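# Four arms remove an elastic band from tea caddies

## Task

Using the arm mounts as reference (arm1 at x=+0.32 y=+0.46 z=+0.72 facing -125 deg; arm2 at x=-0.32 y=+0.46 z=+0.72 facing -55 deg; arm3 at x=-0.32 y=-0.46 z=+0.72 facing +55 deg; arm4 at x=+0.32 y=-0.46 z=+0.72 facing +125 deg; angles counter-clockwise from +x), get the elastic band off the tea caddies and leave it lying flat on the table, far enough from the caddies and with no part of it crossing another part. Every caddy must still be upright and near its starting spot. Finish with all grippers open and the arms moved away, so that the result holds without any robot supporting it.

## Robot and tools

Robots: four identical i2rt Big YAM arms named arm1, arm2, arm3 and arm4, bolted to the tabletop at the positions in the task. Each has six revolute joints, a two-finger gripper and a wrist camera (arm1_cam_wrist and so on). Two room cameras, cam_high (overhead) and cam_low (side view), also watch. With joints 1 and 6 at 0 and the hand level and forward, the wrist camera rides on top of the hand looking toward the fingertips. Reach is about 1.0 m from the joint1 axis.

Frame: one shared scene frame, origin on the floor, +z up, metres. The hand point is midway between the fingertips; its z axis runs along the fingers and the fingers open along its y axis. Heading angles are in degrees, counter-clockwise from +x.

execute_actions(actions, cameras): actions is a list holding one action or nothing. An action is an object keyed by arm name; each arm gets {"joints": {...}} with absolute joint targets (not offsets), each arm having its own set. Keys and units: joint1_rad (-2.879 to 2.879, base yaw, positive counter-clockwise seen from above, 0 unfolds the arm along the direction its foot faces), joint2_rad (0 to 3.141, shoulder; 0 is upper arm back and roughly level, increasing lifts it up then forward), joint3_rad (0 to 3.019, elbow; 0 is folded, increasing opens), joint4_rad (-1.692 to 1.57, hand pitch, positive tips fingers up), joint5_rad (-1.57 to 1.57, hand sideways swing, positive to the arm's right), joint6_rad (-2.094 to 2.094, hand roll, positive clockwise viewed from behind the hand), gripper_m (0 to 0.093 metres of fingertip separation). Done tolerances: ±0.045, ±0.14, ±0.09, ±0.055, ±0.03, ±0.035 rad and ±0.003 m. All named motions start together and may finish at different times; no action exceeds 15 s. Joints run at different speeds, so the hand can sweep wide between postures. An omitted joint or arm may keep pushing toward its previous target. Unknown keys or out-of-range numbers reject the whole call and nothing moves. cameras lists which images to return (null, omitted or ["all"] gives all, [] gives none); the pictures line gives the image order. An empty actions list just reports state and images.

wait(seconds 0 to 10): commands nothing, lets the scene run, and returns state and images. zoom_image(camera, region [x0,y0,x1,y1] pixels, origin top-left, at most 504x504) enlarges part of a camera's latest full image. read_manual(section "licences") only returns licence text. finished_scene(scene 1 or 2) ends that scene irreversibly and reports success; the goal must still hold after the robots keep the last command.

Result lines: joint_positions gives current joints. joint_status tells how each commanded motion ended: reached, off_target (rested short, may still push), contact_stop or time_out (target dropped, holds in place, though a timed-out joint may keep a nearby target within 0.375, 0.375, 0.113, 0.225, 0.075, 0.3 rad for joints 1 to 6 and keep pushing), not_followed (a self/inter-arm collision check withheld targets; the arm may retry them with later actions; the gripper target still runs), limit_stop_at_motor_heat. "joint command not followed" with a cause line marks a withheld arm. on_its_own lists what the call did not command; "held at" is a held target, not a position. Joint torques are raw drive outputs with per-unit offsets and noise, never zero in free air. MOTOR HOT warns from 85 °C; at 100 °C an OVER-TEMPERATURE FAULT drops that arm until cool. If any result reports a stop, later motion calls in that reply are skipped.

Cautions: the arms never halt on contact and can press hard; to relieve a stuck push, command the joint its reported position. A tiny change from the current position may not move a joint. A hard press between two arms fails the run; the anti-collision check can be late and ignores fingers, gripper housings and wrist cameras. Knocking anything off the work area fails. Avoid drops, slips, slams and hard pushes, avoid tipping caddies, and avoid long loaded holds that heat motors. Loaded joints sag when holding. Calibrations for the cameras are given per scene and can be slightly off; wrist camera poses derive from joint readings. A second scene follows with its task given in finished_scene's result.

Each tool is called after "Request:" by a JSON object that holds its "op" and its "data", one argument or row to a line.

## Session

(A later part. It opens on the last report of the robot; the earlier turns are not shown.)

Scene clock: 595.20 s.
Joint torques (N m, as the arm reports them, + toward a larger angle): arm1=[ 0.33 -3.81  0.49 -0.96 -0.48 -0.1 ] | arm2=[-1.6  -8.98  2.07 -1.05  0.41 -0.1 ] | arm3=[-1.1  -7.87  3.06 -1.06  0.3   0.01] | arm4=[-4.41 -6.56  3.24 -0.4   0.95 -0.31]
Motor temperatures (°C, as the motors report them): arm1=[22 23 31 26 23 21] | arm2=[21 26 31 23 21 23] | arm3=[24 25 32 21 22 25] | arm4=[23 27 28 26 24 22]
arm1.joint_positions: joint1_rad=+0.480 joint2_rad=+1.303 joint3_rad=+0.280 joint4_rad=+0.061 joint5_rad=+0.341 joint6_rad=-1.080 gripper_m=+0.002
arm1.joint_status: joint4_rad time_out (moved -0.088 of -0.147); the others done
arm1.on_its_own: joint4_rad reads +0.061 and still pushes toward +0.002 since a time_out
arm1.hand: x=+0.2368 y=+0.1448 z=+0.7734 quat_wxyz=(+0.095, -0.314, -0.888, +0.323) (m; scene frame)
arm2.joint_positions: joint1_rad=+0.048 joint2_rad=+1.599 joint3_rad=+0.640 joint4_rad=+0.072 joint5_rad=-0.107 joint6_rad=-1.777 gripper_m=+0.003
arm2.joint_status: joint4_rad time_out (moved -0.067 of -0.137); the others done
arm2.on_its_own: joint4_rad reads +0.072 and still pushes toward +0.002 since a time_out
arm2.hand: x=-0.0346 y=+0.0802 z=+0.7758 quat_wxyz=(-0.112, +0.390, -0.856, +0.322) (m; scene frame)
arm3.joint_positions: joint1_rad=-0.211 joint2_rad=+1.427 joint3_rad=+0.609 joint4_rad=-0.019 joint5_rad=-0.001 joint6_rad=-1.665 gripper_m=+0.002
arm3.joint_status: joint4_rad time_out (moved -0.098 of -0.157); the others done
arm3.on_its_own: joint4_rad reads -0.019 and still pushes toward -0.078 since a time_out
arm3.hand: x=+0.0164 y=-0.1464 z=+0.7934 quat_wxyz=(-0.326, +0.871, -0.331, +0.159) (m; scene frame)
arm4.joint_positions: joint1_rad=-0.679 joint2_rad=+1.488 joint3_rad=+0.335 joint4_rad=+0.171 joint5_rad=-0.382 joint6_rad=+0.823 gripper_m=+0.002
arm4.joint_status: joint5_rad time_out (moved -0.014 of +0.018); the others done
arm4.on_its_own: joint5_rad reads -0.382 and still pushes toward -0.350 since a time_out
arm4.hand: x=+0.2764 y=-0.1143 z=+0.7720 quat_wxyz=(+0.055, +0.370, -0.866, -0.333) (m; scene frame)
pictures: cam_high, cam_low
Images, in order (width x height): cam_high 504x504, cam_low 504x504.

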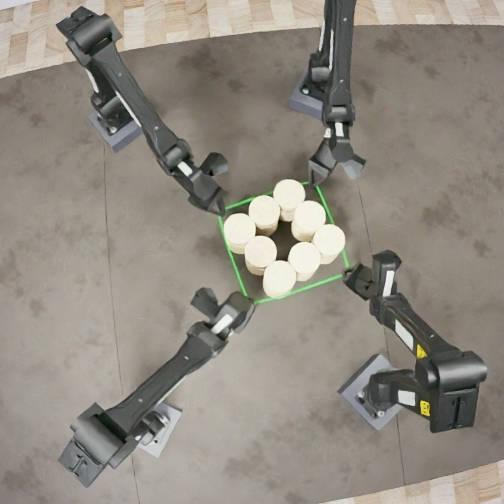

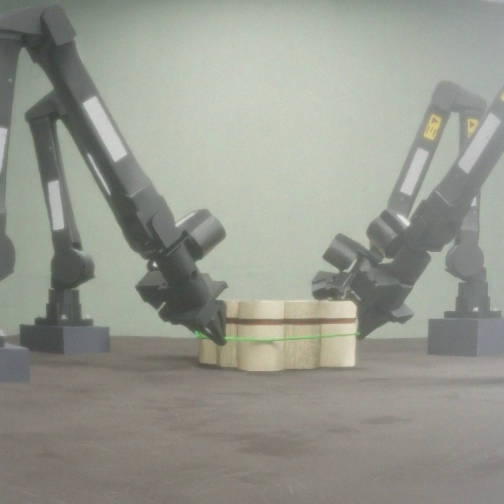

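Request:
{"op": "execute_actions", "data": {
  "actions": [
    {"arm1":{"joints":{"joint1_rad":0.044,"joint5_rad":0.06,"joint6_rad":-1.635}},"arm2":{"joints":{"joint1_rad":-0.115,"joint2_rad":1.668,"joint3_rad":0.748,"joint6_rad":-2.03}},"arm3":{"joints":{"joint1_rad":-0.432,"joint2_rad":1.508,"joint3_rad":0.724,"joint5_rad":-0.085,"joint6_rad":-1.995}},"arm4":{"joints":{"joint1_rad":-0.81,"joint2_rad":1.577,"joint3_rad":0.556,"joint4_rad":0.16,"joint6_rad":0.705}}}
  ]
}}

Scene clock: 601.37 s.
Joint torques (N m, as the arm reports them, + toward a larger angle): arm1=[-3.48 -3.88  0.44 -0.98  0.85 -0.09] | arm2=[ -5.65 -10.26   5.04  -0.14   1.03  -0.11] | arm3=[-2.8  -9.72  6.06 -0.34  1.15  0.03] | arm4=[-5.89 -8.84  9.57  1.45  1.49 -0.26]
Motor temperatures (°C, as the motors report them): arm1=[22 23 30 26 24 21] | arm2=[21 26 31 23 22 23] | arm3=[24 25 32 21 22 25] | arm4=[23 27 28 26 25 22]
arm1.joint_positions: joint1_rad=+0.079 joint2_rad=+1.303 joint3_rad=+0.280 joint4_rad=+0.061 joint5_rad=+0.036 joint6_rad=-1.622 gripper_m=+0.002
arm1.joint_status: all done
arm1.on_its_own: joint4_rad reads +0.061 and still pushes toward +0.002 since a time_out
arm1.hand: x=+0.1633 y=+0.1735 z=+0.7649 quat_wxyz=(+0.093, -0.209, -0.931, +0.286) (m; scene frame)
arm2.joint_positions: joint1_rad=-0.050 joint2_rad=+1.643 joint3_rad=+0.764 joint4_rad=+0.046 joint5_rad=-0.124 joint6_rad=-2.017 gripper_m=+0.003
arm2.joint_status: joint1_rad time_out (moved -0.098 of -0.163); the others done
arm2.on_its_own: joint1_rad reads -0.050 and still pushes toward -0.115 since a time_out
arm2.hand: x=-0.0459 y=+0.0118 z=+0.8001 quat_wxyz=(-0.065, +0.449, -0.815, +0.361) (m; scene frame)
arm3.joint_positions: joint1_rad=-0.388 joint2_rad=+1.495 joint3_rad=+0.742 joint4_rad=-0.034 joint5_rad=-0.114 joint6_rad=-1.987 gripper_m=+0.002
arm3.joint_status: all done
arm3.hand: x=+0.0993 y=-0.1660 z=+0.8190 quat_wxyz=(-0.328, +0.889, -0.243, +0.209) (m; scene frame)
arm4.joint_positions: joint1_rad=-0.754 joint2_rad=+1.577 joint3_rad=+0.519 joint4_rad=+0.165 joint5_rad=-0.397 joint6_rad=+0.708 gripper_m=+0.002
arm4.joint_status: joint1_rad time_out (moved -0.074 of -0.131); the others done
arm4.on_its_own: joint1_rad reads -0.754 and still pushes toward -0.810 since a time_out; joint5_rad reads -0.397 and still pushes toward -0.350 since a time_out
arm4.hand: x=+0.3108 y=-0.0295 z=+0.7971 quat_wxyz=(+0.007, +0.391, -0.840, -0.375) (m; scene frame)
pictures: arm1_cam_wrist, arm2_cam_wrist, arm3_cam_wrist, arm4_cam_wrist, cam_high, cam_low
camera_calibration (this result's frames):
arm1_cam_wrist: T_world_to_cam=[[-0.339525, -0.753469, 0.563033, -0.244753], [-0.56777, 0.64141, 0.515974, -0.408699], [-0.749906, -0.144487, -0.645572, 0.766], [0, 0, 0, 1]] pos_world=[0.259281, 0.188408, 0.843191]
arm2_cam_wrist: T_world_to_cam=[[0.67472, -0.330878, 0.659753, -0.495292], [-0.737815, -0.326064, 0.591026, -0.493578], [0.0195645, -0.885552, -0.464128, 0.502686], [0, 0, 0, 1]] pos_world=[-0.0398204, 0.120335, 0.851798]
arm3_cam_wrist: T_world_to_cam=[[0.294077, 0.658545, 0.692703, -0.488923], [0.336331, -0.749697, 0.569944, -0.613972], [0.894651, 0.0653695, -0.441958, 0.410377], [0, 0, 0, 1]] pos_world=[-0.0168653, -0.165142, 0.869977]
arm4_cam_wrist: T_world_to_cam=[[0.656606, -0.408674, -0.633919, 0.291874], [-0.386521, -0.90405, 0.182468, -0.0477292], [-0.647665, 0.125213, -0.751566, 0.930857], [0, 0, 0, 1]] pos_world=[0.392789, -0.0404237, 0.893334]
Images, in order (width x height): arm1_cam_wrist 504x504, arm2_cam_wrist 504x504, arm3_cam_wrist 504x504, arm4_cam_wrist 504x504, cam_high 504x504, cam_low 504x504.

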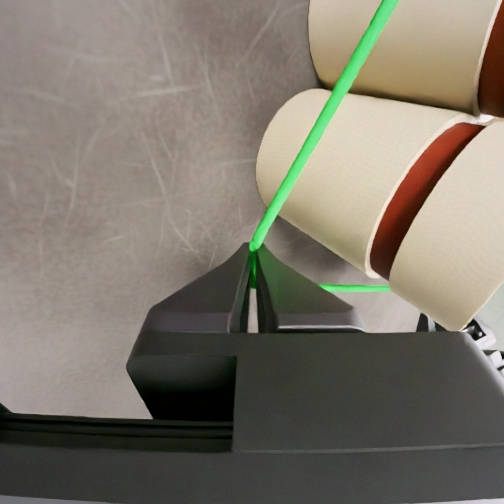

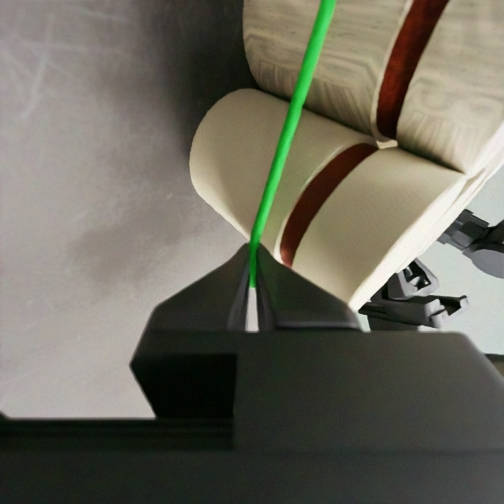

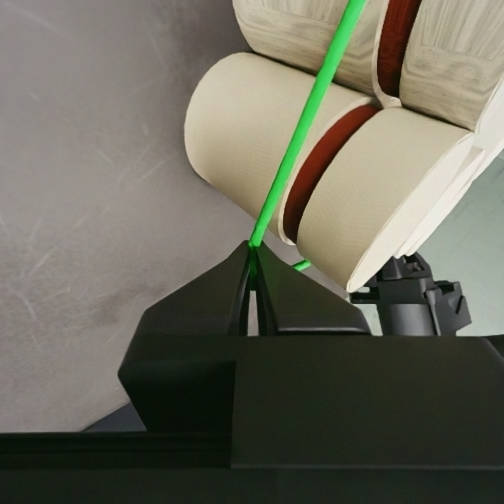

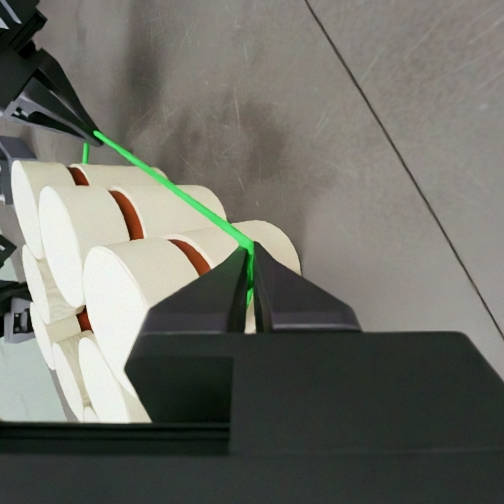

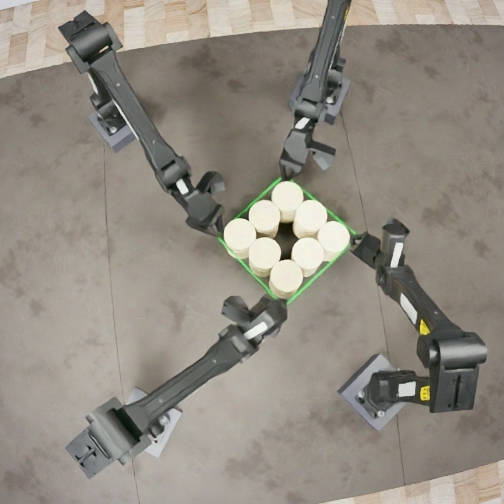

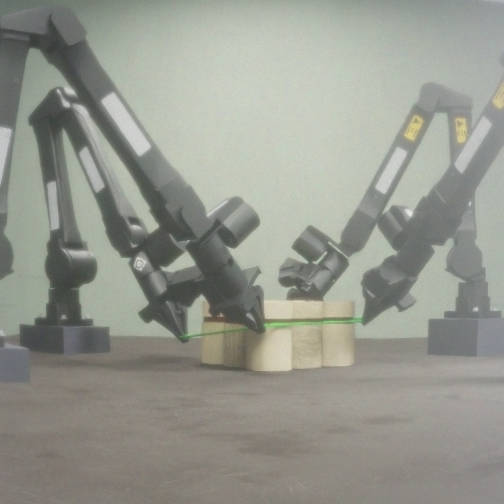

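Request:
{"op": "zoom_image", "data": {
  "camera": "cam_high",
  "region": [200, 150, 380, 330]
}}

Request:
{"op": "zoom_image", "data": {
  "camera": "cam_low",
  "region": [160, 270, 400, 390]
}}

Region (200, 150, 380, 330) of cam_high's 504x504 image, scaled by 2.800, with more detail than that image has.

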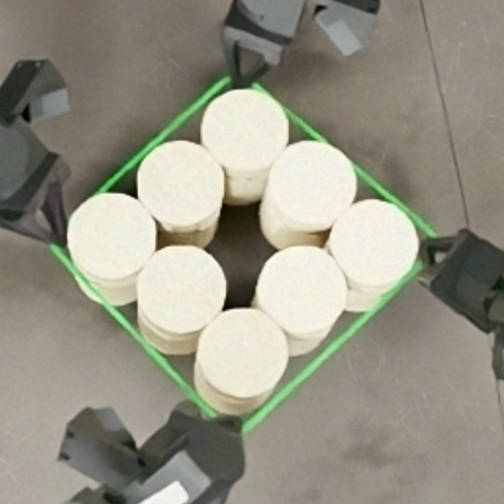

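Region (160, 270, 400, 390) of cam_low's 504x504 image, scaled by 2.100, with more detail than that image has.

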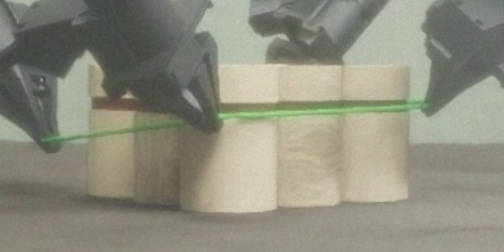

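Request:
{"op": "execute_actions", "data": {
  "actions": [
    {"arm2":{"joints":{"joint2_rad":1.713}},"arm3":{"joints":{"joint2_rad":1.565}},"arm4":{"joints":{"joint1_rad":-0.705,"joint2_rad":1.675,"joint4_rad":0.308}}}
  ]
}}

Request:
{"op": "zoom_image", "data": {
  "camera": "cam_high",
  "region": [200, 150, 380, 330]
}}

Scene clock: 689.13 s.
Joint torques (N m, as the arm reports them, + toward a larger angle): arm1=[-2.69 -3.79  0.41 -0.92  0.59 -0.08] | arm2=[-5.6  -9.95  4.91 -0.49  0.98 -0.07] | arm3=[-2.73 -9.89  5.59 -0.14  1.29  0.04] | arm4=[ -4.35 -10.01   8.28   2.4    0.93  -0.24]
Motor temperatures (°C, as the motors report them): arm1=[22 22 29 26 25 21] | arm2=[21 26 30 23 25 23] | arm3=[24 25 31 21 24 25] | arm4=[23 27 31 26 33 22]
arm1.joint_positions: joint1_rad=+0.070 joint2_rad=+1.303 joint3_rad=+0.280 joint4_rad=+0.059 joint5_rad=+0.043 joint6_rad=-1.623 gripper_m=+0.002
arm1.joint_status: not commanded
arm1.on_its_own: joint4_rad reads +0.059 and still pushes toward +0.002 since a time_out
arm1.hand: x=+0.1598 y=+0.1760 z=+0.7647 quat_wxyz=(+0.097, -0.214, -0.930, +0.283) (m; scene frame)
arm2.joint_positions: joint1_rad=-0.050 joint2_rad=+1.684 joint3_rad=+0.764 joint4_rad=+0.046 joint5_rad=-0.123 joint6_rad=-2.017 gripper_m=+0.003
arm2.joint_status: all done
arm2.on_its_own: joint1_rad reads -0.050 and still pushes toward -0.115 since a time_out
arm2.hand: x=-0.0486 y=+0.0154 z=+0.7796 quat_wxyz=(-0.064, +0.451, -0.822, +0.342) (m; scene frame)
arm3.joint_positions: joint1_rad=-0.388 joint2_rad=+1.548 joint3_rad=+0.742 joint4_rad=-0.042 joint5_rad=-0.119 joint6_rad=-1.987 gripper_m=+0.002
arm3.joint_status: all done
arm3.hand: x=+0.0949 y=-0.1678 z=+0.7919 quat_wxyz=(-0.309, +0.899, -0.246, +0.189) (m; scene frame)
arm4.joint_positions: joint1_rad=-0.666 joint2_rad=+1.676 joint3_rad=+0.525 joint4_rad=+0.290 joint5_rad=-0.381 joint6_rad=+0.708 gripper_m=+0.002
arm4.joint_status: all done
arm4.on_its_own: joint5_rad reads -0.381 and still pushes toward -0.350 since a time_out
arm4.hand: x=+0.2762 y=-0.0206 z=+0.7759 quat_wxyz=(+0.010, +0.427, -0.819, -0.384) (m; scene frame)
pictures: arm1_cam_wrist, arm2_cam_wrist, arm3_cam_wrist, arm4_cam_wrist, cam_high, cam_low
camera_calibration (this result's frames):
arm1_cam_wrist: T_world_to_cam=[[-0.346688, -0.751659, 0.561084, -0.241678], [-0.557218, 0.646234, 0.521431, -0.418858], [-0.75453, -0.131872, -0.642879, 0.759968], [0, 0, 0, 1]] pos_world=[0.256237, 0.189239, 0.842575]
arm2_cam_wrist: T_world_to_cam=[[0.687763, -0.354381, 0.633558, -0.457375], [-0.725885, -0.34597, 0.594471, -0.484052], [0.00852293, -0.868746, -0.495185, 0.51982], [0, 0, 0, 1]] pos_world=[-0.0412304, 0.122039, 0.834936]
arm3_cam_wrist: T_world_to_cam=[[0.327352, 0.679855, 0.65623, -0.438369], [0.369205, -0.731314, 0.573469, -0.601179], [0.869786, 0.0545571, -0.490403, 0.441353], [0, 0, 0, 1]] pos_world=[-0.0184238, -0.165702, 0.848869]
arm4_cam_wrist: T_world_to_cam=[[0.695211, -0.337022, -0.6349, 0.296391], [-0.317145, -0.936467, 0.14983, -0.0437562], [-0.645059, 0.0971923, -0.757926, 0.895002], [0, 0, 0, 1]] pos_world=[0.357398, -0.0280734, 0.87308]
Images, in order (width x height): arm1_cam_wrist 504x504, arm2_cam_wrist 504x504, arm3_cam_wrist 504x504, arm4_cam_wrist 504x504, cam_high 504x504, cam_low 504x504.

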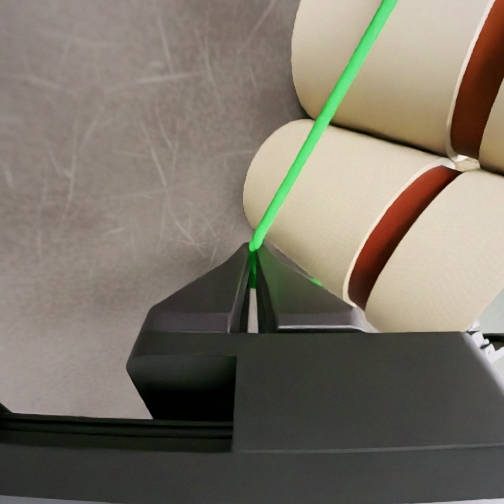

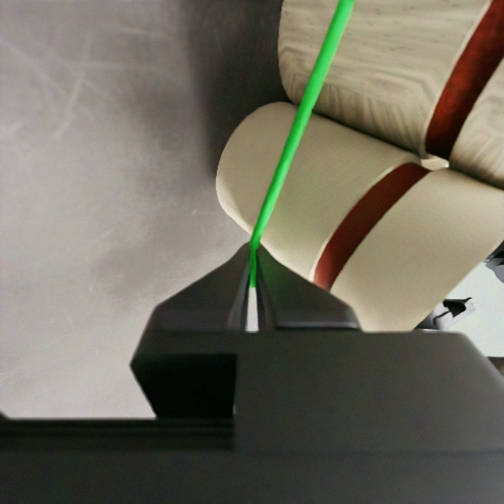

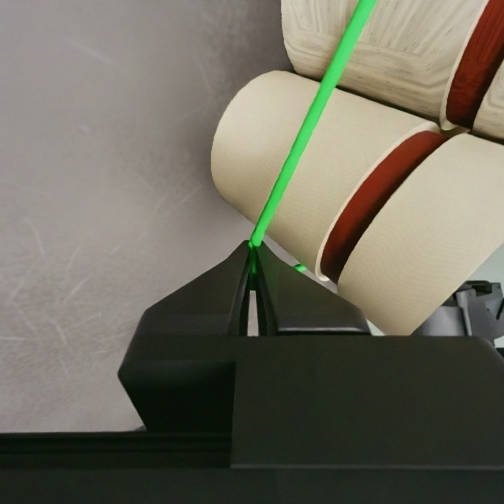

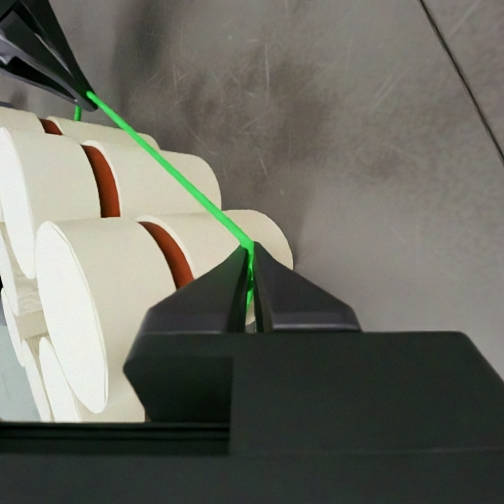

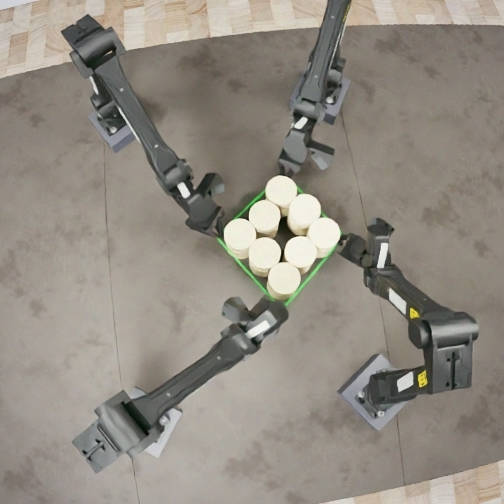

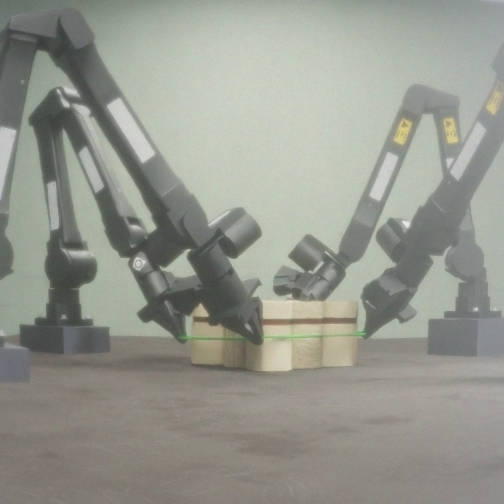

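Region (200, 150, 380, 330) of cam_high's 504x504 image, scaled by 2.800, with more detail than that image has.

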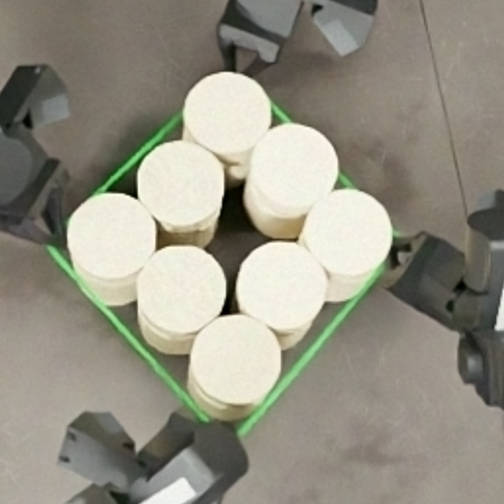

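Request:
{"op": "execute_actions", "data": {
  "actions": []
}}

Scene clock: 714.23 s.
Joint torques (N m, as the arm reports them, + toward a larger angle): arm1=[-2.72 -3.84  0.44 -0.92  0.58 -0.08] | arm2=[-5.51 -9.87  4.84 -0.34  0.99 -0.09] | arm3=[-3.02 -9.24  5.7  -0.12  1.35  0.03] | arm4=[-4.29 -9.93  8.35  2.45  0.94 -0.24]
Motor temperatures (°C, as the motors report them): arm1=[22 22 29 26 25 21] | arm2=[21 26 30 23 25 23] | arm3=[24 25 31 21 25 25] | arm4=[23 27 30 26 31 22]
arm1.joint_positions: joint1_rad=+0.070 joint2_rad=+1.303 joint3_rad=+0.280 joint4_rad=+0.059 joint5_rad=+0.043 joint6_rad=-1.623 gripper_m=+0.002
arm1.joint_status: not commanded
arm1.on_its_own: joint4_rad reads +0.059 and still pushes toward +0.002 since a time_out
arm1.hand: x=+0.1598 y=+0.1760 z=+0.7647 quat_wxyz=(+0.097, -0.214, -0.930, +0.283) (m; scene frame)
arm2.joint_positions: joint1_rad=-0.050 joint2_rad=+1.684 joint3_rad=+0.764 joint4_rad=+0.046 joint5_rad=-0.123 joint6_rad=-2.017 gripper_m=+0.003
arm2.joint_status: all done
arm2.on_its_own: joint1_rad reads -0.050 and still pushes toward -0.115 since a time_out
arm2.hand: x=-0.0486 y=+0.0154 z=+0.7796 quat_wxyz=(-0.064, +0.451, -0.822, +0.342) (m; scene frame)
arm3.joint_positions: joint1_rad=-0.388 joint2_rad=+1.548 joint3_rad=+0.742 joint4_rad=-0.042 joint5_rad=-0.120 joint6_rad=-1.987 gripper_m=+0.002
arm3.joint_status: all done
arm3.hand: x=+0.0949 y=-0.1677 z=+0.7919 quat_wxyz=(-0.309, +0.899, -0.246, +0.189) (m; scene frame)
arm4.joint_positions: joint1_rad=-0.666 joint2_rad=+1.676 joint3_rad=+0.525 joint4_rad=+0.290 joint5_rad=-0.381 joint6_rad=+0.708 gripper_m=+0.002
arm4.joint_status: all done
arm4.on_its_own: joint5_rad reads -0.381 and still pushes toward -0.350 since a time_out
arm4.hand: x=+0.2762 y=-0.0206 z=+0.7759 quat_wxyz=(+0.010, +0.427, -0.819, -0.384) (m; scene frame)
pictures: arm1_cam_wrist, arm2_cam_wrist, arm3_cam_wrist, arm4_cam_wrist, cam_high, cam_low
camera_calibration (this result's frames):
arm1_cam_wrist: T_world_to_cam=[[-0.346688, -0.751659, 0.561084, -0.241678], [-0.557218, 0.646234, 0.521431, -0.418858], [-0.75453, -0.131872, -0.642879, 0.759968], [0, 0, 0, 1]] pos_world=[0.256237, 0.189239, 0.842575]
arm2_cam_wrist: T_world_to_cam=[[0.687763, -0.354381, 0.633558, -0.457375], [-0.725885, -0.34597, 0.594471, -0.484052], [0.00852293, -0.868746, -0.495185, 0.51982], [0, 0, 0, 1]] pos_world=[-0.0412304, 0.122039, 0.834936]
arm3_cam_wrist: T_world_to_cam=[[0.327207, 0.679709, 0.656454, -0.438609], [0.369754, -0.731399, 0.573007, -0.60078], [0.869608, 0.0552346, -0.490644, 0.441744], [0, 0, 0, 1]] pos_world=[-0.0184868, -0.165683, 0.848917]
arm4_cam_wrist: T_world_to_cam=[[0.695211, -0.337022, -0.6349, 0.296391], [-0.317145, -0.936467, 0.14983, -0.0437562], [-0.645059, 0.0971923, -0.757926, 0.895002], [0, 0, 0, 1]] pos_world=[0.357398, -0.0280734, 0.87308]
Images, in order (width x height): arm1_cam_wrist 504x504, arm2_cam_wrist 504x504, arm3_cam_wrist 504x504, arm4_cam_wrist 504x504, cam_high 504x504, cam_low 504x504.

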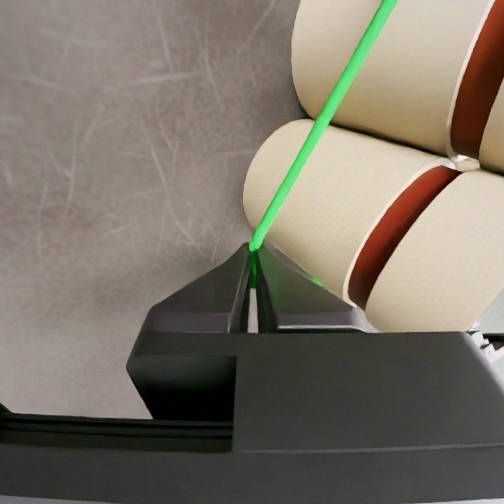

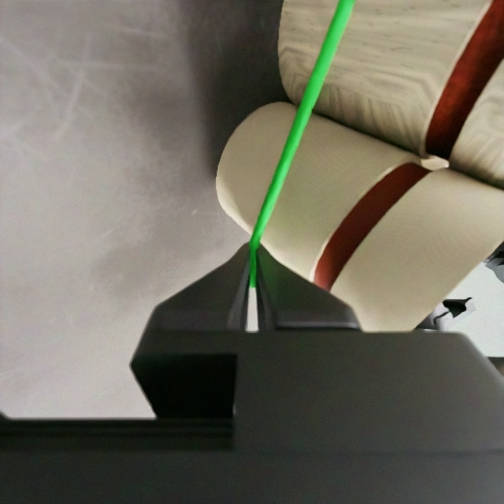

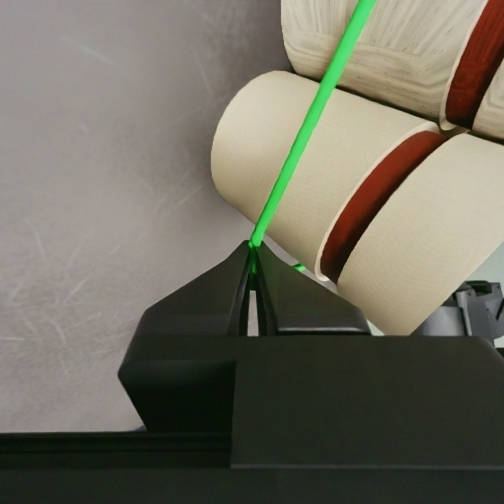

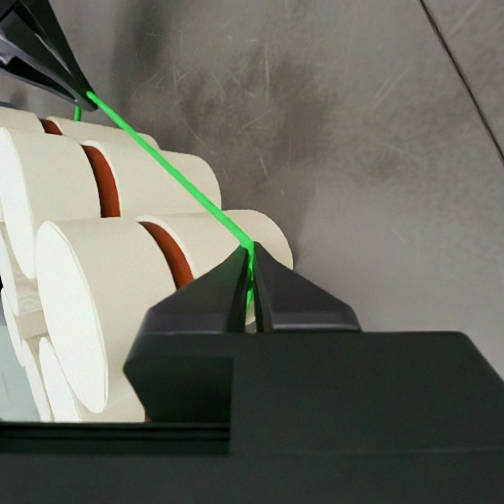

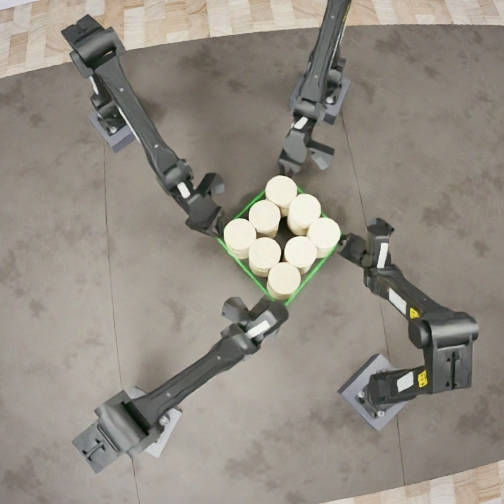

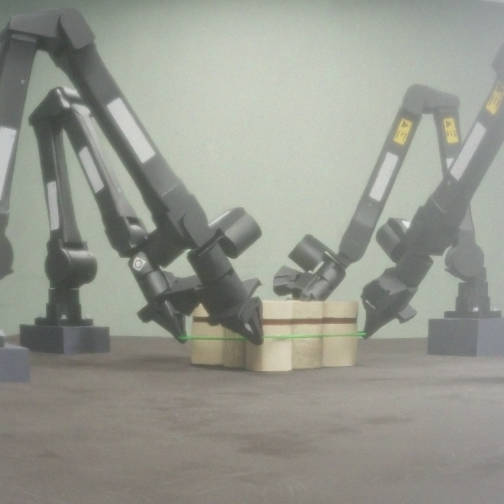

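Request:
{"op": "zoom_image", "data": {
  "camera": "cam_high",
  "region": [200, 150, 380, 330]
}}

Region (200, 150, 380, 330) of cam_high's 504x504 image, scaled by 2.800, with more detail than that image has.

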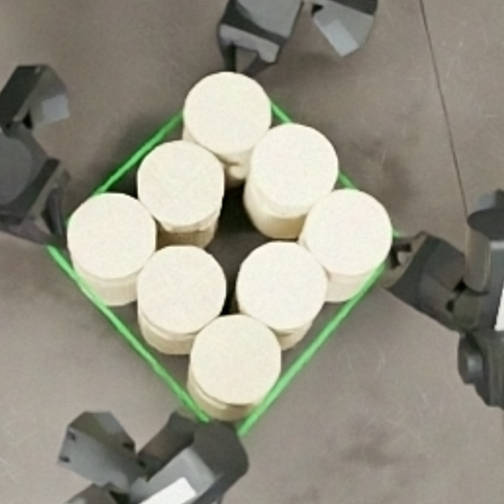

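Request:
{"op": "execute_actions", "data": {
  "actions": [
    {"arm1":{"joints":{"joint1_rad":0.004,"joint3_rad":0.197}},"arm2":{"joints":{"joint1_rad":-0.154}},"arm3":{"joints":{"joint1_rad":-0.46}},"arm4":{"joints":{"joint1_rad":-0.757}}}
  ],
  "cameras": ["cam_high","cam_low","arm4_cam_wrist","arm1_cam_wrist"]
}}

Request:
{"op": "zoom_image", "data": {
  "camera": "cam_high",
  "region": [200, 150, 380, 330]
}}

Scene clock: 828.60 s.
Joint torques (N m, as the arm reports them, + toward a larger angle): arm1=[-3.03 -3.63 -0.37 -0.95  0.73 -0.07] | arm2=[ -5.56 -10.22   4.82  -0.29   1.2   -0.11] | arm3=[-5.39 -9.47  5.56 -0.15  1.34  0.02] | arm4=[-6.46 -9.79  7.87  2.28  1.24 -0.25]
Motor temperatures (°C, as the motors report them): arm1=[22 22 28 26 25 21] | arm2=[22 25 30 23 27 23] | arm3=[24 25 30 21 26 25] | arm4=[23 28 31 26 31 22]
arm1.joint_positions: joint1_rad=+0.033 joint2_rad=+1.303 joint3_rad=+0.259 joint4_rad=+0.059 joint5_rad=+0.039 joint6_rad=-1.624 gripper_m=+0.002
arm1.joint_status: all done
arm1.on_its_own: joint4_rad reads +0.059 and still pushes toward +0.002 since a time_out
arm1.hand: x=+0.1556 y=+0.1909 z=+0.7578 quat_wxyz=(+0.098, -0.230, -0.929, +0.273) (m; scene frame)
arm2.joint_positions: joint1_rad=-0.078 joint2_rad=+1.684 joint3_rad=+0.764 joint4_rad=+0.046 joint5_rad=-0.129 joint6_rad=-2.018 gripper_m=+0.003
arm2.joint_status: joint1_rad time_out (moved -0.028 of -0.104)
arm2.on_its_own: joint1_rad reads -0.078 and still pushes toward -0.154 since a time_out
arm2.hand: x=-0.0600 y=+0.0086 z=+0.7798 quat_wxyz=(-0.063, +0.440, -0.827, +0.343) (m; scene frame)
arm3.joint_positions: joint1_rad=-0.388 joint2_rad=+1.548 joint3_rad=+0.742 joint4_rad=-0.042 joint5_rad=-0.120 joint6_rad=-1.988 gripper_m=+0.002
arm3.joint_status: joint1_rad time_out (moved +0.000 of -0.072)
arm3.on_its_own: joint1_rad reads -0.388 and still pushes toward -0.460 since a time_out
arm3.hand: x=+0.0949 y=-0.1677 z=+0.7919 quat_wxyz=(-0.309, +0.899, -0.246, +0.189) (m; scene frame)
arm4.joint_positions: joint1_rad=-0.696 joint2_rad=+1.676 joint3_rad=+0.530 joint4_rad=+0.294 joint5_rad=-0.390 joint6_rad=+0.708 gripper_m=+0.002
arm4.joint_status: joint1_rad time_out (moved -0.030 of -0.091)
arm4.on_its_own: joint1_rad reads -0.696 and still pushes toward -0.757 since a time_out; joint5_rad reads -0.390 and still pushes toward -0.350 since a time_out
arm4.hand: x=+0.2880 y=-0.0162 z=+0.7786 quat_wxyz=(+0.005, +0.416, -0.822, -0.390) (m; scene frame)
pictures: arm1_cam_wrist, arm4_cam_wrist, cam_high, cam_low
camera_calibration (this result's frames):
arm1_cam_wrist: T_world_to_cam=[[-0.377858, -0.749074, 0.544161, -0.2109], [-0.542197, 0.655438, 0.525759, -0.43465], [-0.750496, -0.0963804, -0.653809, 0.755255], [0, 0, 0, 1]] pos_world=[0.25146, 0.199699, 0.837077]
arm4_cam_wrist: T_world_to_cam=[[0.683042, -0.347017, -0.642676, 0.300758], [-0.338379, -0.930142, 0.142604, -0.0244718], [-0.647266, 0.120064, -0.752749, 0.901299], [0, 0, 0, 1]] pos_world=[0.369669, -0.0266073, 0.875232]
Images, in order (width x height): arm1_cam_wrist 504x504, arm4_cam_wrist 504x504, cam_high 504x504, cam_low 504x504.

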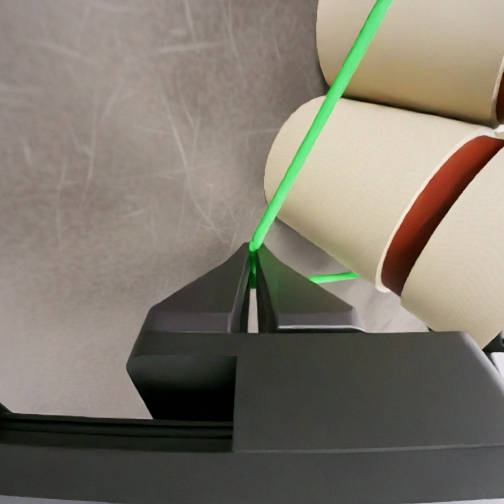

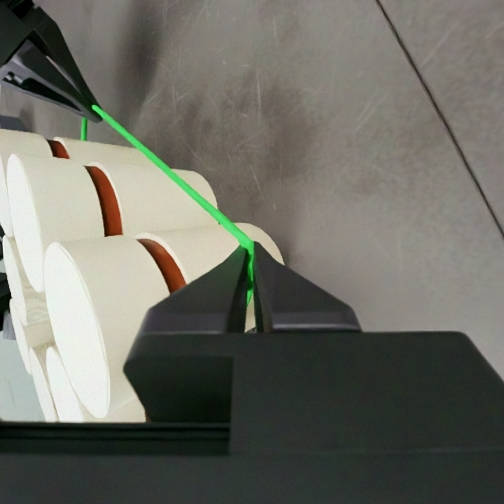

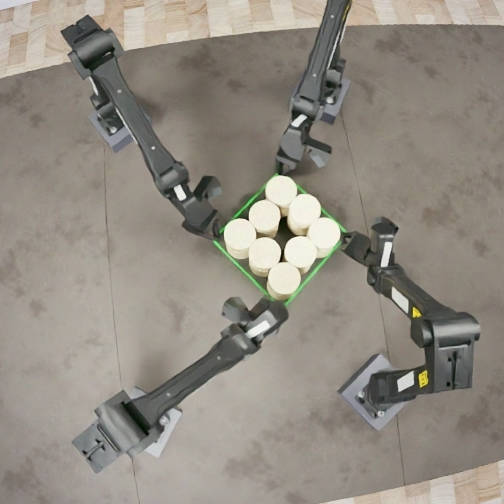

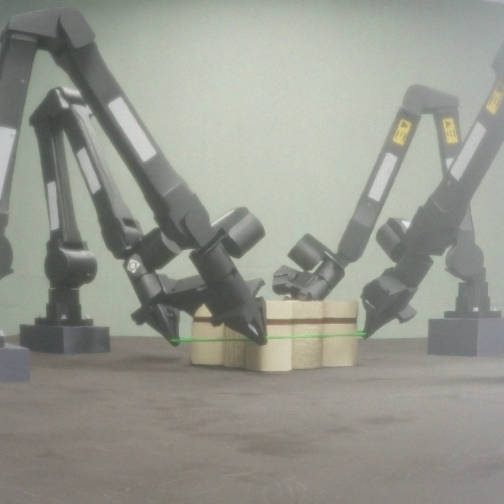

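Region (200, 150, 380, 330) of cam_high's 504x504 image, scaled by 2.800, with more detail than that image has.

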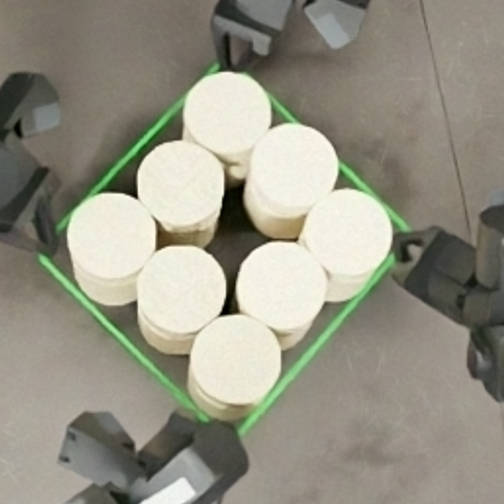

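Request:
{"op": "zoom_image", "data": {
  "camera": "cam_high",
  "region": [270, 210, 360, 310]
}}

Request:
{"op": "zoom_image", "data": {
  "camera": "cam_high",
  "region": [205, 210, 295, 310]
}}

Region (270, 210, 360, 310) of cam_high's 504x504 image, scaled by 5.040, with more detail than that image has; it fills the left 454 columns of this view, and the rest is white.

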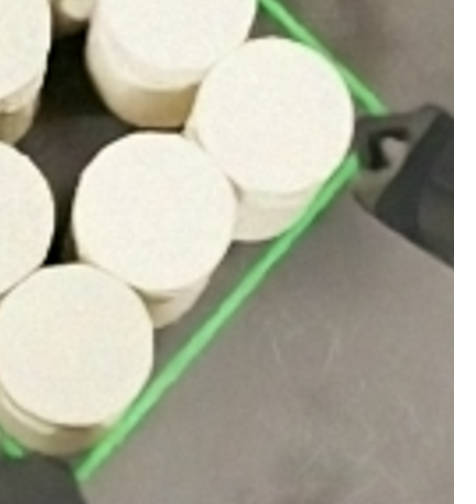

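Region (205, 210, 295, 310) of cam_high's 504x504 image, scaled by 5.040, with more detail than that image has; it fills the left 454 columns of this view, and the rest is white.

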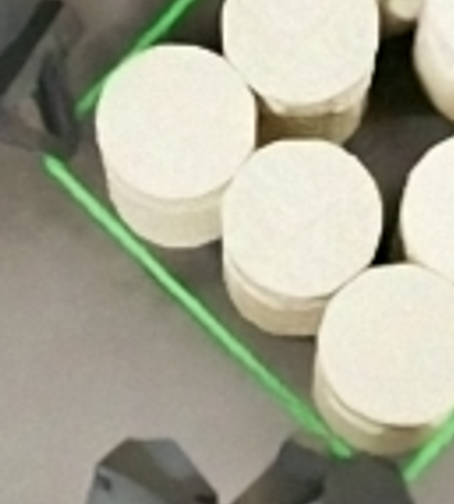

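Request:
{"op": "execute_actions", "data": {
  "actions": [
    {"arm1":{"joints":{"joint2_rad":0.75,"joint3_rad":0.218,"joint4_rad":-0.244}},"arm2":{"joints":{"joint2_rad":1.428,"joint4_rad":-0.078}},"arm3":{"joints":{"joint1_rad":-0.484,"joint2_rad":1.296,"joint4_rad":-0.138}},"arm4":{"joints":{"joint1_rad":-0.775,"joint2_rad":1.28,"joint3_rad":0.51,"joint4_rad":0.032}}}
  ],
  "cameras": ["cam_high","cam_low"]
}}

Request:
{"op": "zoom_image", "data": {
  "camera": "cam_high",
  "region": [200, 150, 380, 330]
}}

Scene clock: 951.20 s.
Joint torques (N m, as the arm reports them, + toward a larger angle): arm1=[-3.1  -1.55  4.36 -0.58  0.93 -0.05] | arm2=[-6.03 -8.48  6.58  0.21  1.17 -0.11] | arm3=[-5.77 -7.98  7.35  0.1   1.64  0.02] | arm4=[-7.32 -7.31  7.75  1.29  1.34 -0.24]
Motor temperatures (°C, as the motors report them): arm1=[22 22 27 26 26 21] | arm2=[22 25 30 23 29 23] | arm3=[24 25 30 21 27 25] | arm4=[23 28 30 26 34 22]
arm1.joint_positions: joint1_rad=+0.033 joint2_rad=+0.746 joint3_rad=+0.262 joint4_rad=-0.188 joint5_rad=+0.035 joint6_rad=-1.625 gripper_m=+0.002
arm1.joint_status: joint4_rad time_out (moved -0.247 of -0.303); the others done
arm1.on_its_own: joint4_rad reads -0.188 and still pushes toward -0.244 since a time_out
arm1.hand: x=+0.1532 y=+0.1866 z=+0.8855 quat_wxyz=(+0.137, -0.219, -0.873, +0.413) (m; scene frame)
arm2.joint_positions: joint1_rad=-0.078 joint2_rad=+1.420 joint3_rad=+0.764 joint4_rad=-0.037 joint5_rad=-0.129 joint6_rad=-2.019 gripper_m=+0.003
arm2.joint_status: all done
arm2.on_its_own: joint1_rad reads -0.078 and still pushes toward -0.154 since a time_out
arm2.hand: x=-0.0584 y=+0.0077 z=+0.8980 quat_wxyz=(-0.062, +0.430, -0.793, +0.427) (m; scene frame)
arm3.joint_positions: joint1_rad=-0.405 joint2_rad=+1.286 joint3_rad=+0.742 joint4_rad=-0.101 joint5_rad=-0.126 joint6_rad=-1.989 gripper_m=+0.002
arm3.joint_status: joint1_rad time_out (moved -0.017 of -0.096); the others done
arm3.on_its_own: joint1_rad reads -0.405 and still pushes toward -0.484 since a time_out
arm3.hand: x=+0.0945 y=-0.1770 z=+0.9083 quat_wxyz=(-0.377, +0.860, -0.235, +0.251) (m; scene frame)
arm4.joint_positions: joint1_rad=-0.704 joint2_rad=+1.282 joint3_rad=+0.519 joint4_rad=+0.045 joint5_rad=-0.393 joint6_rad=+0.708 gripper_m=+0.002
arm4.joint_status: joint1_rad time_out (moved -0.009 of -0.079); the others done
arm4.on_its_own: joint1_rad reads -0.704 and still pushes toward -0.775 since a time_out; joint5_rad reads -0.393 and still pushes toward -0.350 since a time_out
arm4.hand: x=+0.2905 y=-0.0256 z=+0.8977 quat_wxyz=(-0.027, +0.414, -0.795, -0.442) (m; scene frame)
pictures: cam_high, cam_low
Images, in order (width x height): cam_high 504x504, cam_low 504x504.

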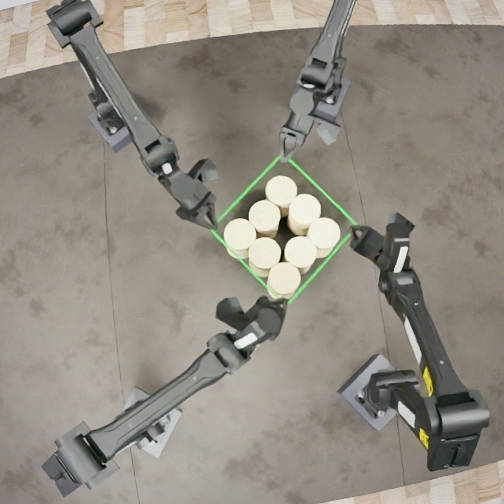

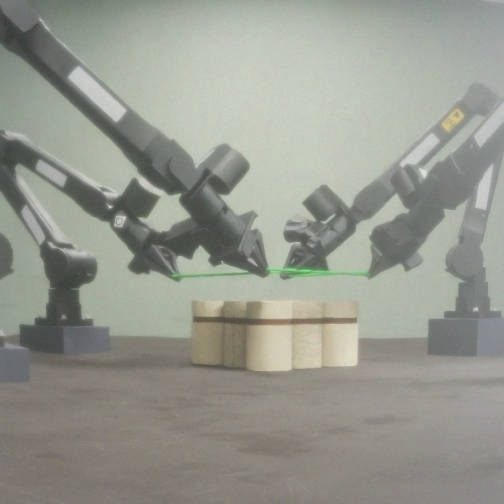

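Region (200, 150, 380, 330) of cam_high's 504x504 image, scaled by 2.800, with more detail than that image has.

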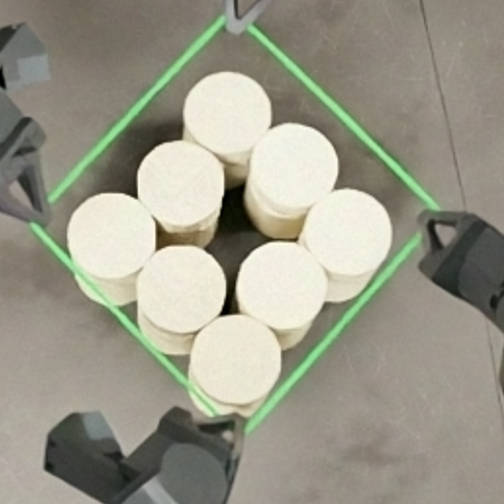

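Request:
{"op": "execute_actions", "data": {
  "actions": [
    {"arm1":{"joints":{"joint1_rad":-0.075,"joint2_rad":0.80,"joint3_rad":0.63,"joint4_rad":-0.535,"joint6_rad":-1.8}},"arm2":{"joints":{"joint1_rad":-0.11,"joint2_rad":1.257,"joint4_rad":-0.34}},"arm3":{"joints":{"joint1_rad":-0.188,"joint2_rad":1.17,"joint4_rad":-0.268,"joint6_rad":-1.7}},"arm4":{"joints":{"joint1_rad":-0.485,"joint3_rad":0.855,"joint4_rad":-0.518,"joint6_rad":1.05}}}
  ],
  "cameras": ["cam_high","cam_low"]
}}

Scene clock: 1072.53 s.
Joint torques (N m, as the arm reports them, + toward a larger angle): arm1=[-1.84 -3.57 12.53  0.7   0.39 -0.1 ] | arm2=[-2.82 -7.01  7.17  0.2   0.47 -0.14] | arm3=[ 0.51 -7.59  7.9   0.47  0.43  0.19] | arm4=[-2.72 -8.48 13.71  0.37  0.32 -0.06]
Motor temperatures (°C, as the motors report them): arm1=[22 22 29 25 27 21] | arm2=[22 25 30 23 31 23] | arm3=[25 25 31 20 29 25] | arm4=[24 27 31 26 36 22]
arm1.joint_positions: joint1_rad=-0.060 joint2_rad=+0.806 joint3_rad=+0.579 joint4_rad=-0.513 joint5_rad=+0.049 joint6_rad=-1.785 gripper_m=+0.002
arm1.joint_status: all done
arm1.hand: x=+0.1016 y=+0.1708 z=+0.9781 quat_wxyz=(+0.181, -0.195, -0.894, +0.361) (m; scene frame)
arm2.joint_positions: joint1_rad=-0.078 joint2_rad=+1.249 joint3_rad=+0.760 joint4_rad=-0.309 joint5_rad=-0.108 joint6_rad=-2.019 gripper_m=+0.003
arm2.joint_status: all done
arm2.hand: x=-0.0840 y=+0.0488 z=+0.9281 quat_wxyz=(-0.052, +0.433, -0.816, +0.379) (m; scene frame)
arm3.joint_positions: joint1_rad=-0.186 joint2_rad=+1.172 joint3_rad=+0.741 joint4_rad=-0.240 joint5_rad=-0.097 joint6_rad=-1.712 gripper_m=+0.002
arm3.joint_status: all done
arm3.hand: x=+0.0074 y=-0.1159 z=+0.9340 quat_wxyz=(-0.411, +0.857, -0.268, +0.159) (m; scene frame)
arm4.joint_positions: joint1_rad=-0.462 joint2_rad=+1.284 joint3_rad=+0.814 joint4_rad=-0.492 joint5_rad=-0.364 joint6_rad=+1.035 gripper_m=+0.002
arm4.joint_status: all done
arm4.hand: x=+0.1879 y=-0.0207 z=+0.9492 quat_wxyz=(+0.114, +0.371, -0.864, -0.321) (m; scene frame)
pictures: cam_high, cam_low
Images, in order (width x height): cam_high 504x504, cam_low 504x504.

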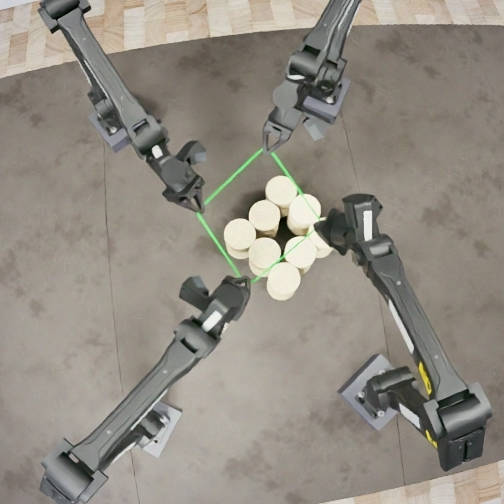

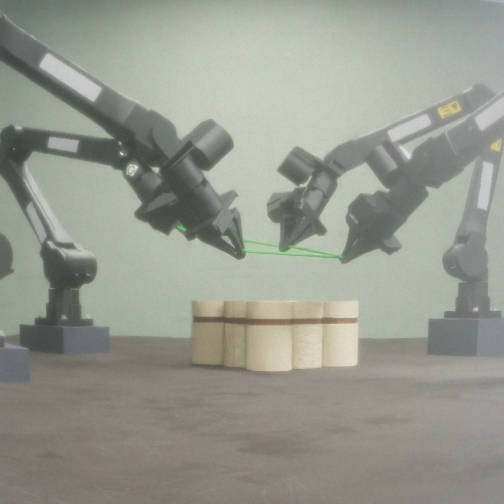

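Request:
{"op": "execute_actions", "data": {
  "actions": [
    {"arm1":{"joints":{"joint1_rad":-0.295,"joint2_rad":1.375,"joint3_rad":1.045,"joint6_rad":-2.015}},"arm2":{"joints":{"joint1_rad":-0.53,"joint2_rad":1.208,"joint4_rad":-0.76,"joint6_rad":-2.09}},"arm3":{"joints":{"joint1_rad":0.39,"joint2_rad":1.05,"joint4_rad":-0.85,"joint6_rad":-1.44}},"arm4":{"joints":{"joint1_rad":0.112,"joint2_rad":1.445,"joint3_rad":1.12,"joint4_rad":-0.645,"joint5_rad":-0.14,"joint6_rad":1.765}}}
  ],
  "cameras": ["cam_high","cam_low"]
}}

Scene clock: 1172.63 s.
Joint torques (N m, as the arm reports them, + toward a larger angle): arm1=[ -1.04 -11.29  11.55   0.79   0.26  -0.14] | arm2=[-1.46 -6.58  7.23 -0.19  0.25 -0.15] | arm3=[ 1.28 -5.38  8.23 -0.41 -0.18  0.19] | arm4=[ -1.35 -11.87  14.17   0.44  -0.06  -0.04]
Motor temperatures (°C, as the motors report them): arm1=[22 22 39 25 25 21] | arm2=[22 25 31 22 27 23] | arm3=[24 24 32 20 26 25] | arm4=[23 28 38 26 29 22]
arm1.joint_positions: joint1_rad=-0.289 joint2_rad=+1.396 joint3_rad=+1.000 joint4_rad=-0.522 joint5_rad=+0.052 joint6_rad=-1.998 gripper_m=+0.002
arm1.joint_status: all done
arm1.hand: x=-0.0806 y=+0.1207 z=+0.9508 quat_wxyz=(+0.208, -0.207, -0.924, +0.244) (m; scene frame)
arm2.joint_positions: joint1_rad=-0.513 joint2_rad=+1.210 joint3_rad=+0.758 joint4_rad=-0.730 joint5_rad=-0.104 joint6_rad=-2.075 gripper_m=+0.003
arm2.joint_status: all done
arm2.hand: x=-0.2847 y=+0.0743 z=+0.8873 quat_wxyz=(-0.002, +0.276, -0.939, +0.204) (m; scene frame)
arm3.joint_positions: joint1_rad=+0.377 joint2_rad=+1.049 joint3_rad=+0.734 joint4_rad=-0.816 joint5_rad=-0.083 joint6_rad=-1.450 gripper_m=+0.002
arm3.joint_status: all done
arm3.hand: x=-0.2518 y=-0.1079 z=+0.8910 quat_wxyz=(-0.224, +0.961, -0.161, -0.026) (m; scene frame)
arm4.joint_positions: joint1_rad=+0.116 joint2_rad=+1.458 joint3_rad=+1.077 joint4_rad=-0.625 joint5_rad=-0.140 joint6_rad=+1.751 gripper_m=+0.002
arm4.joint_status: all done
arm4.hand: x=-0.0552 y=-0.0820 z=+0.9674 quat_wxyz=(+0.183, +0.282, -0.916, -0.219) (m; scene frame)
pictures: cam_high, cam_low
Images, in order (width x height): cam_high 504x504, cam_low 504x504.

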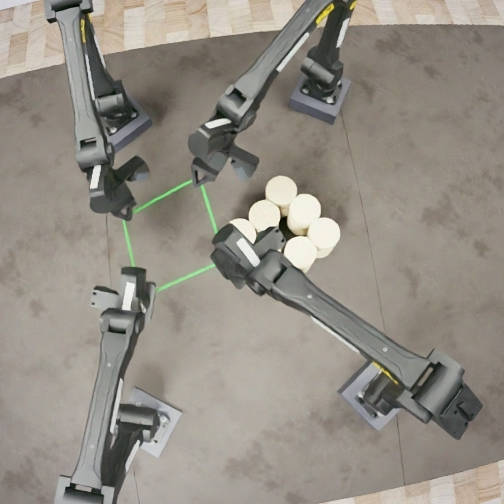

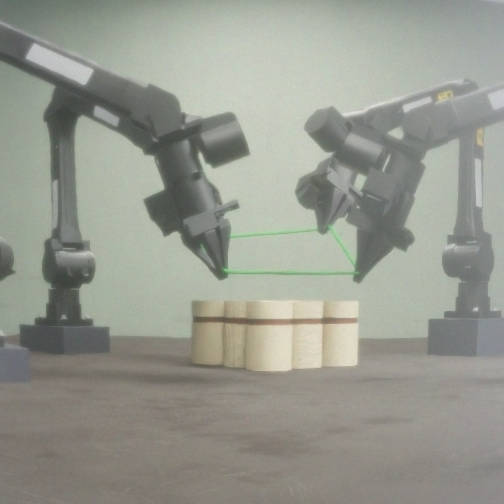

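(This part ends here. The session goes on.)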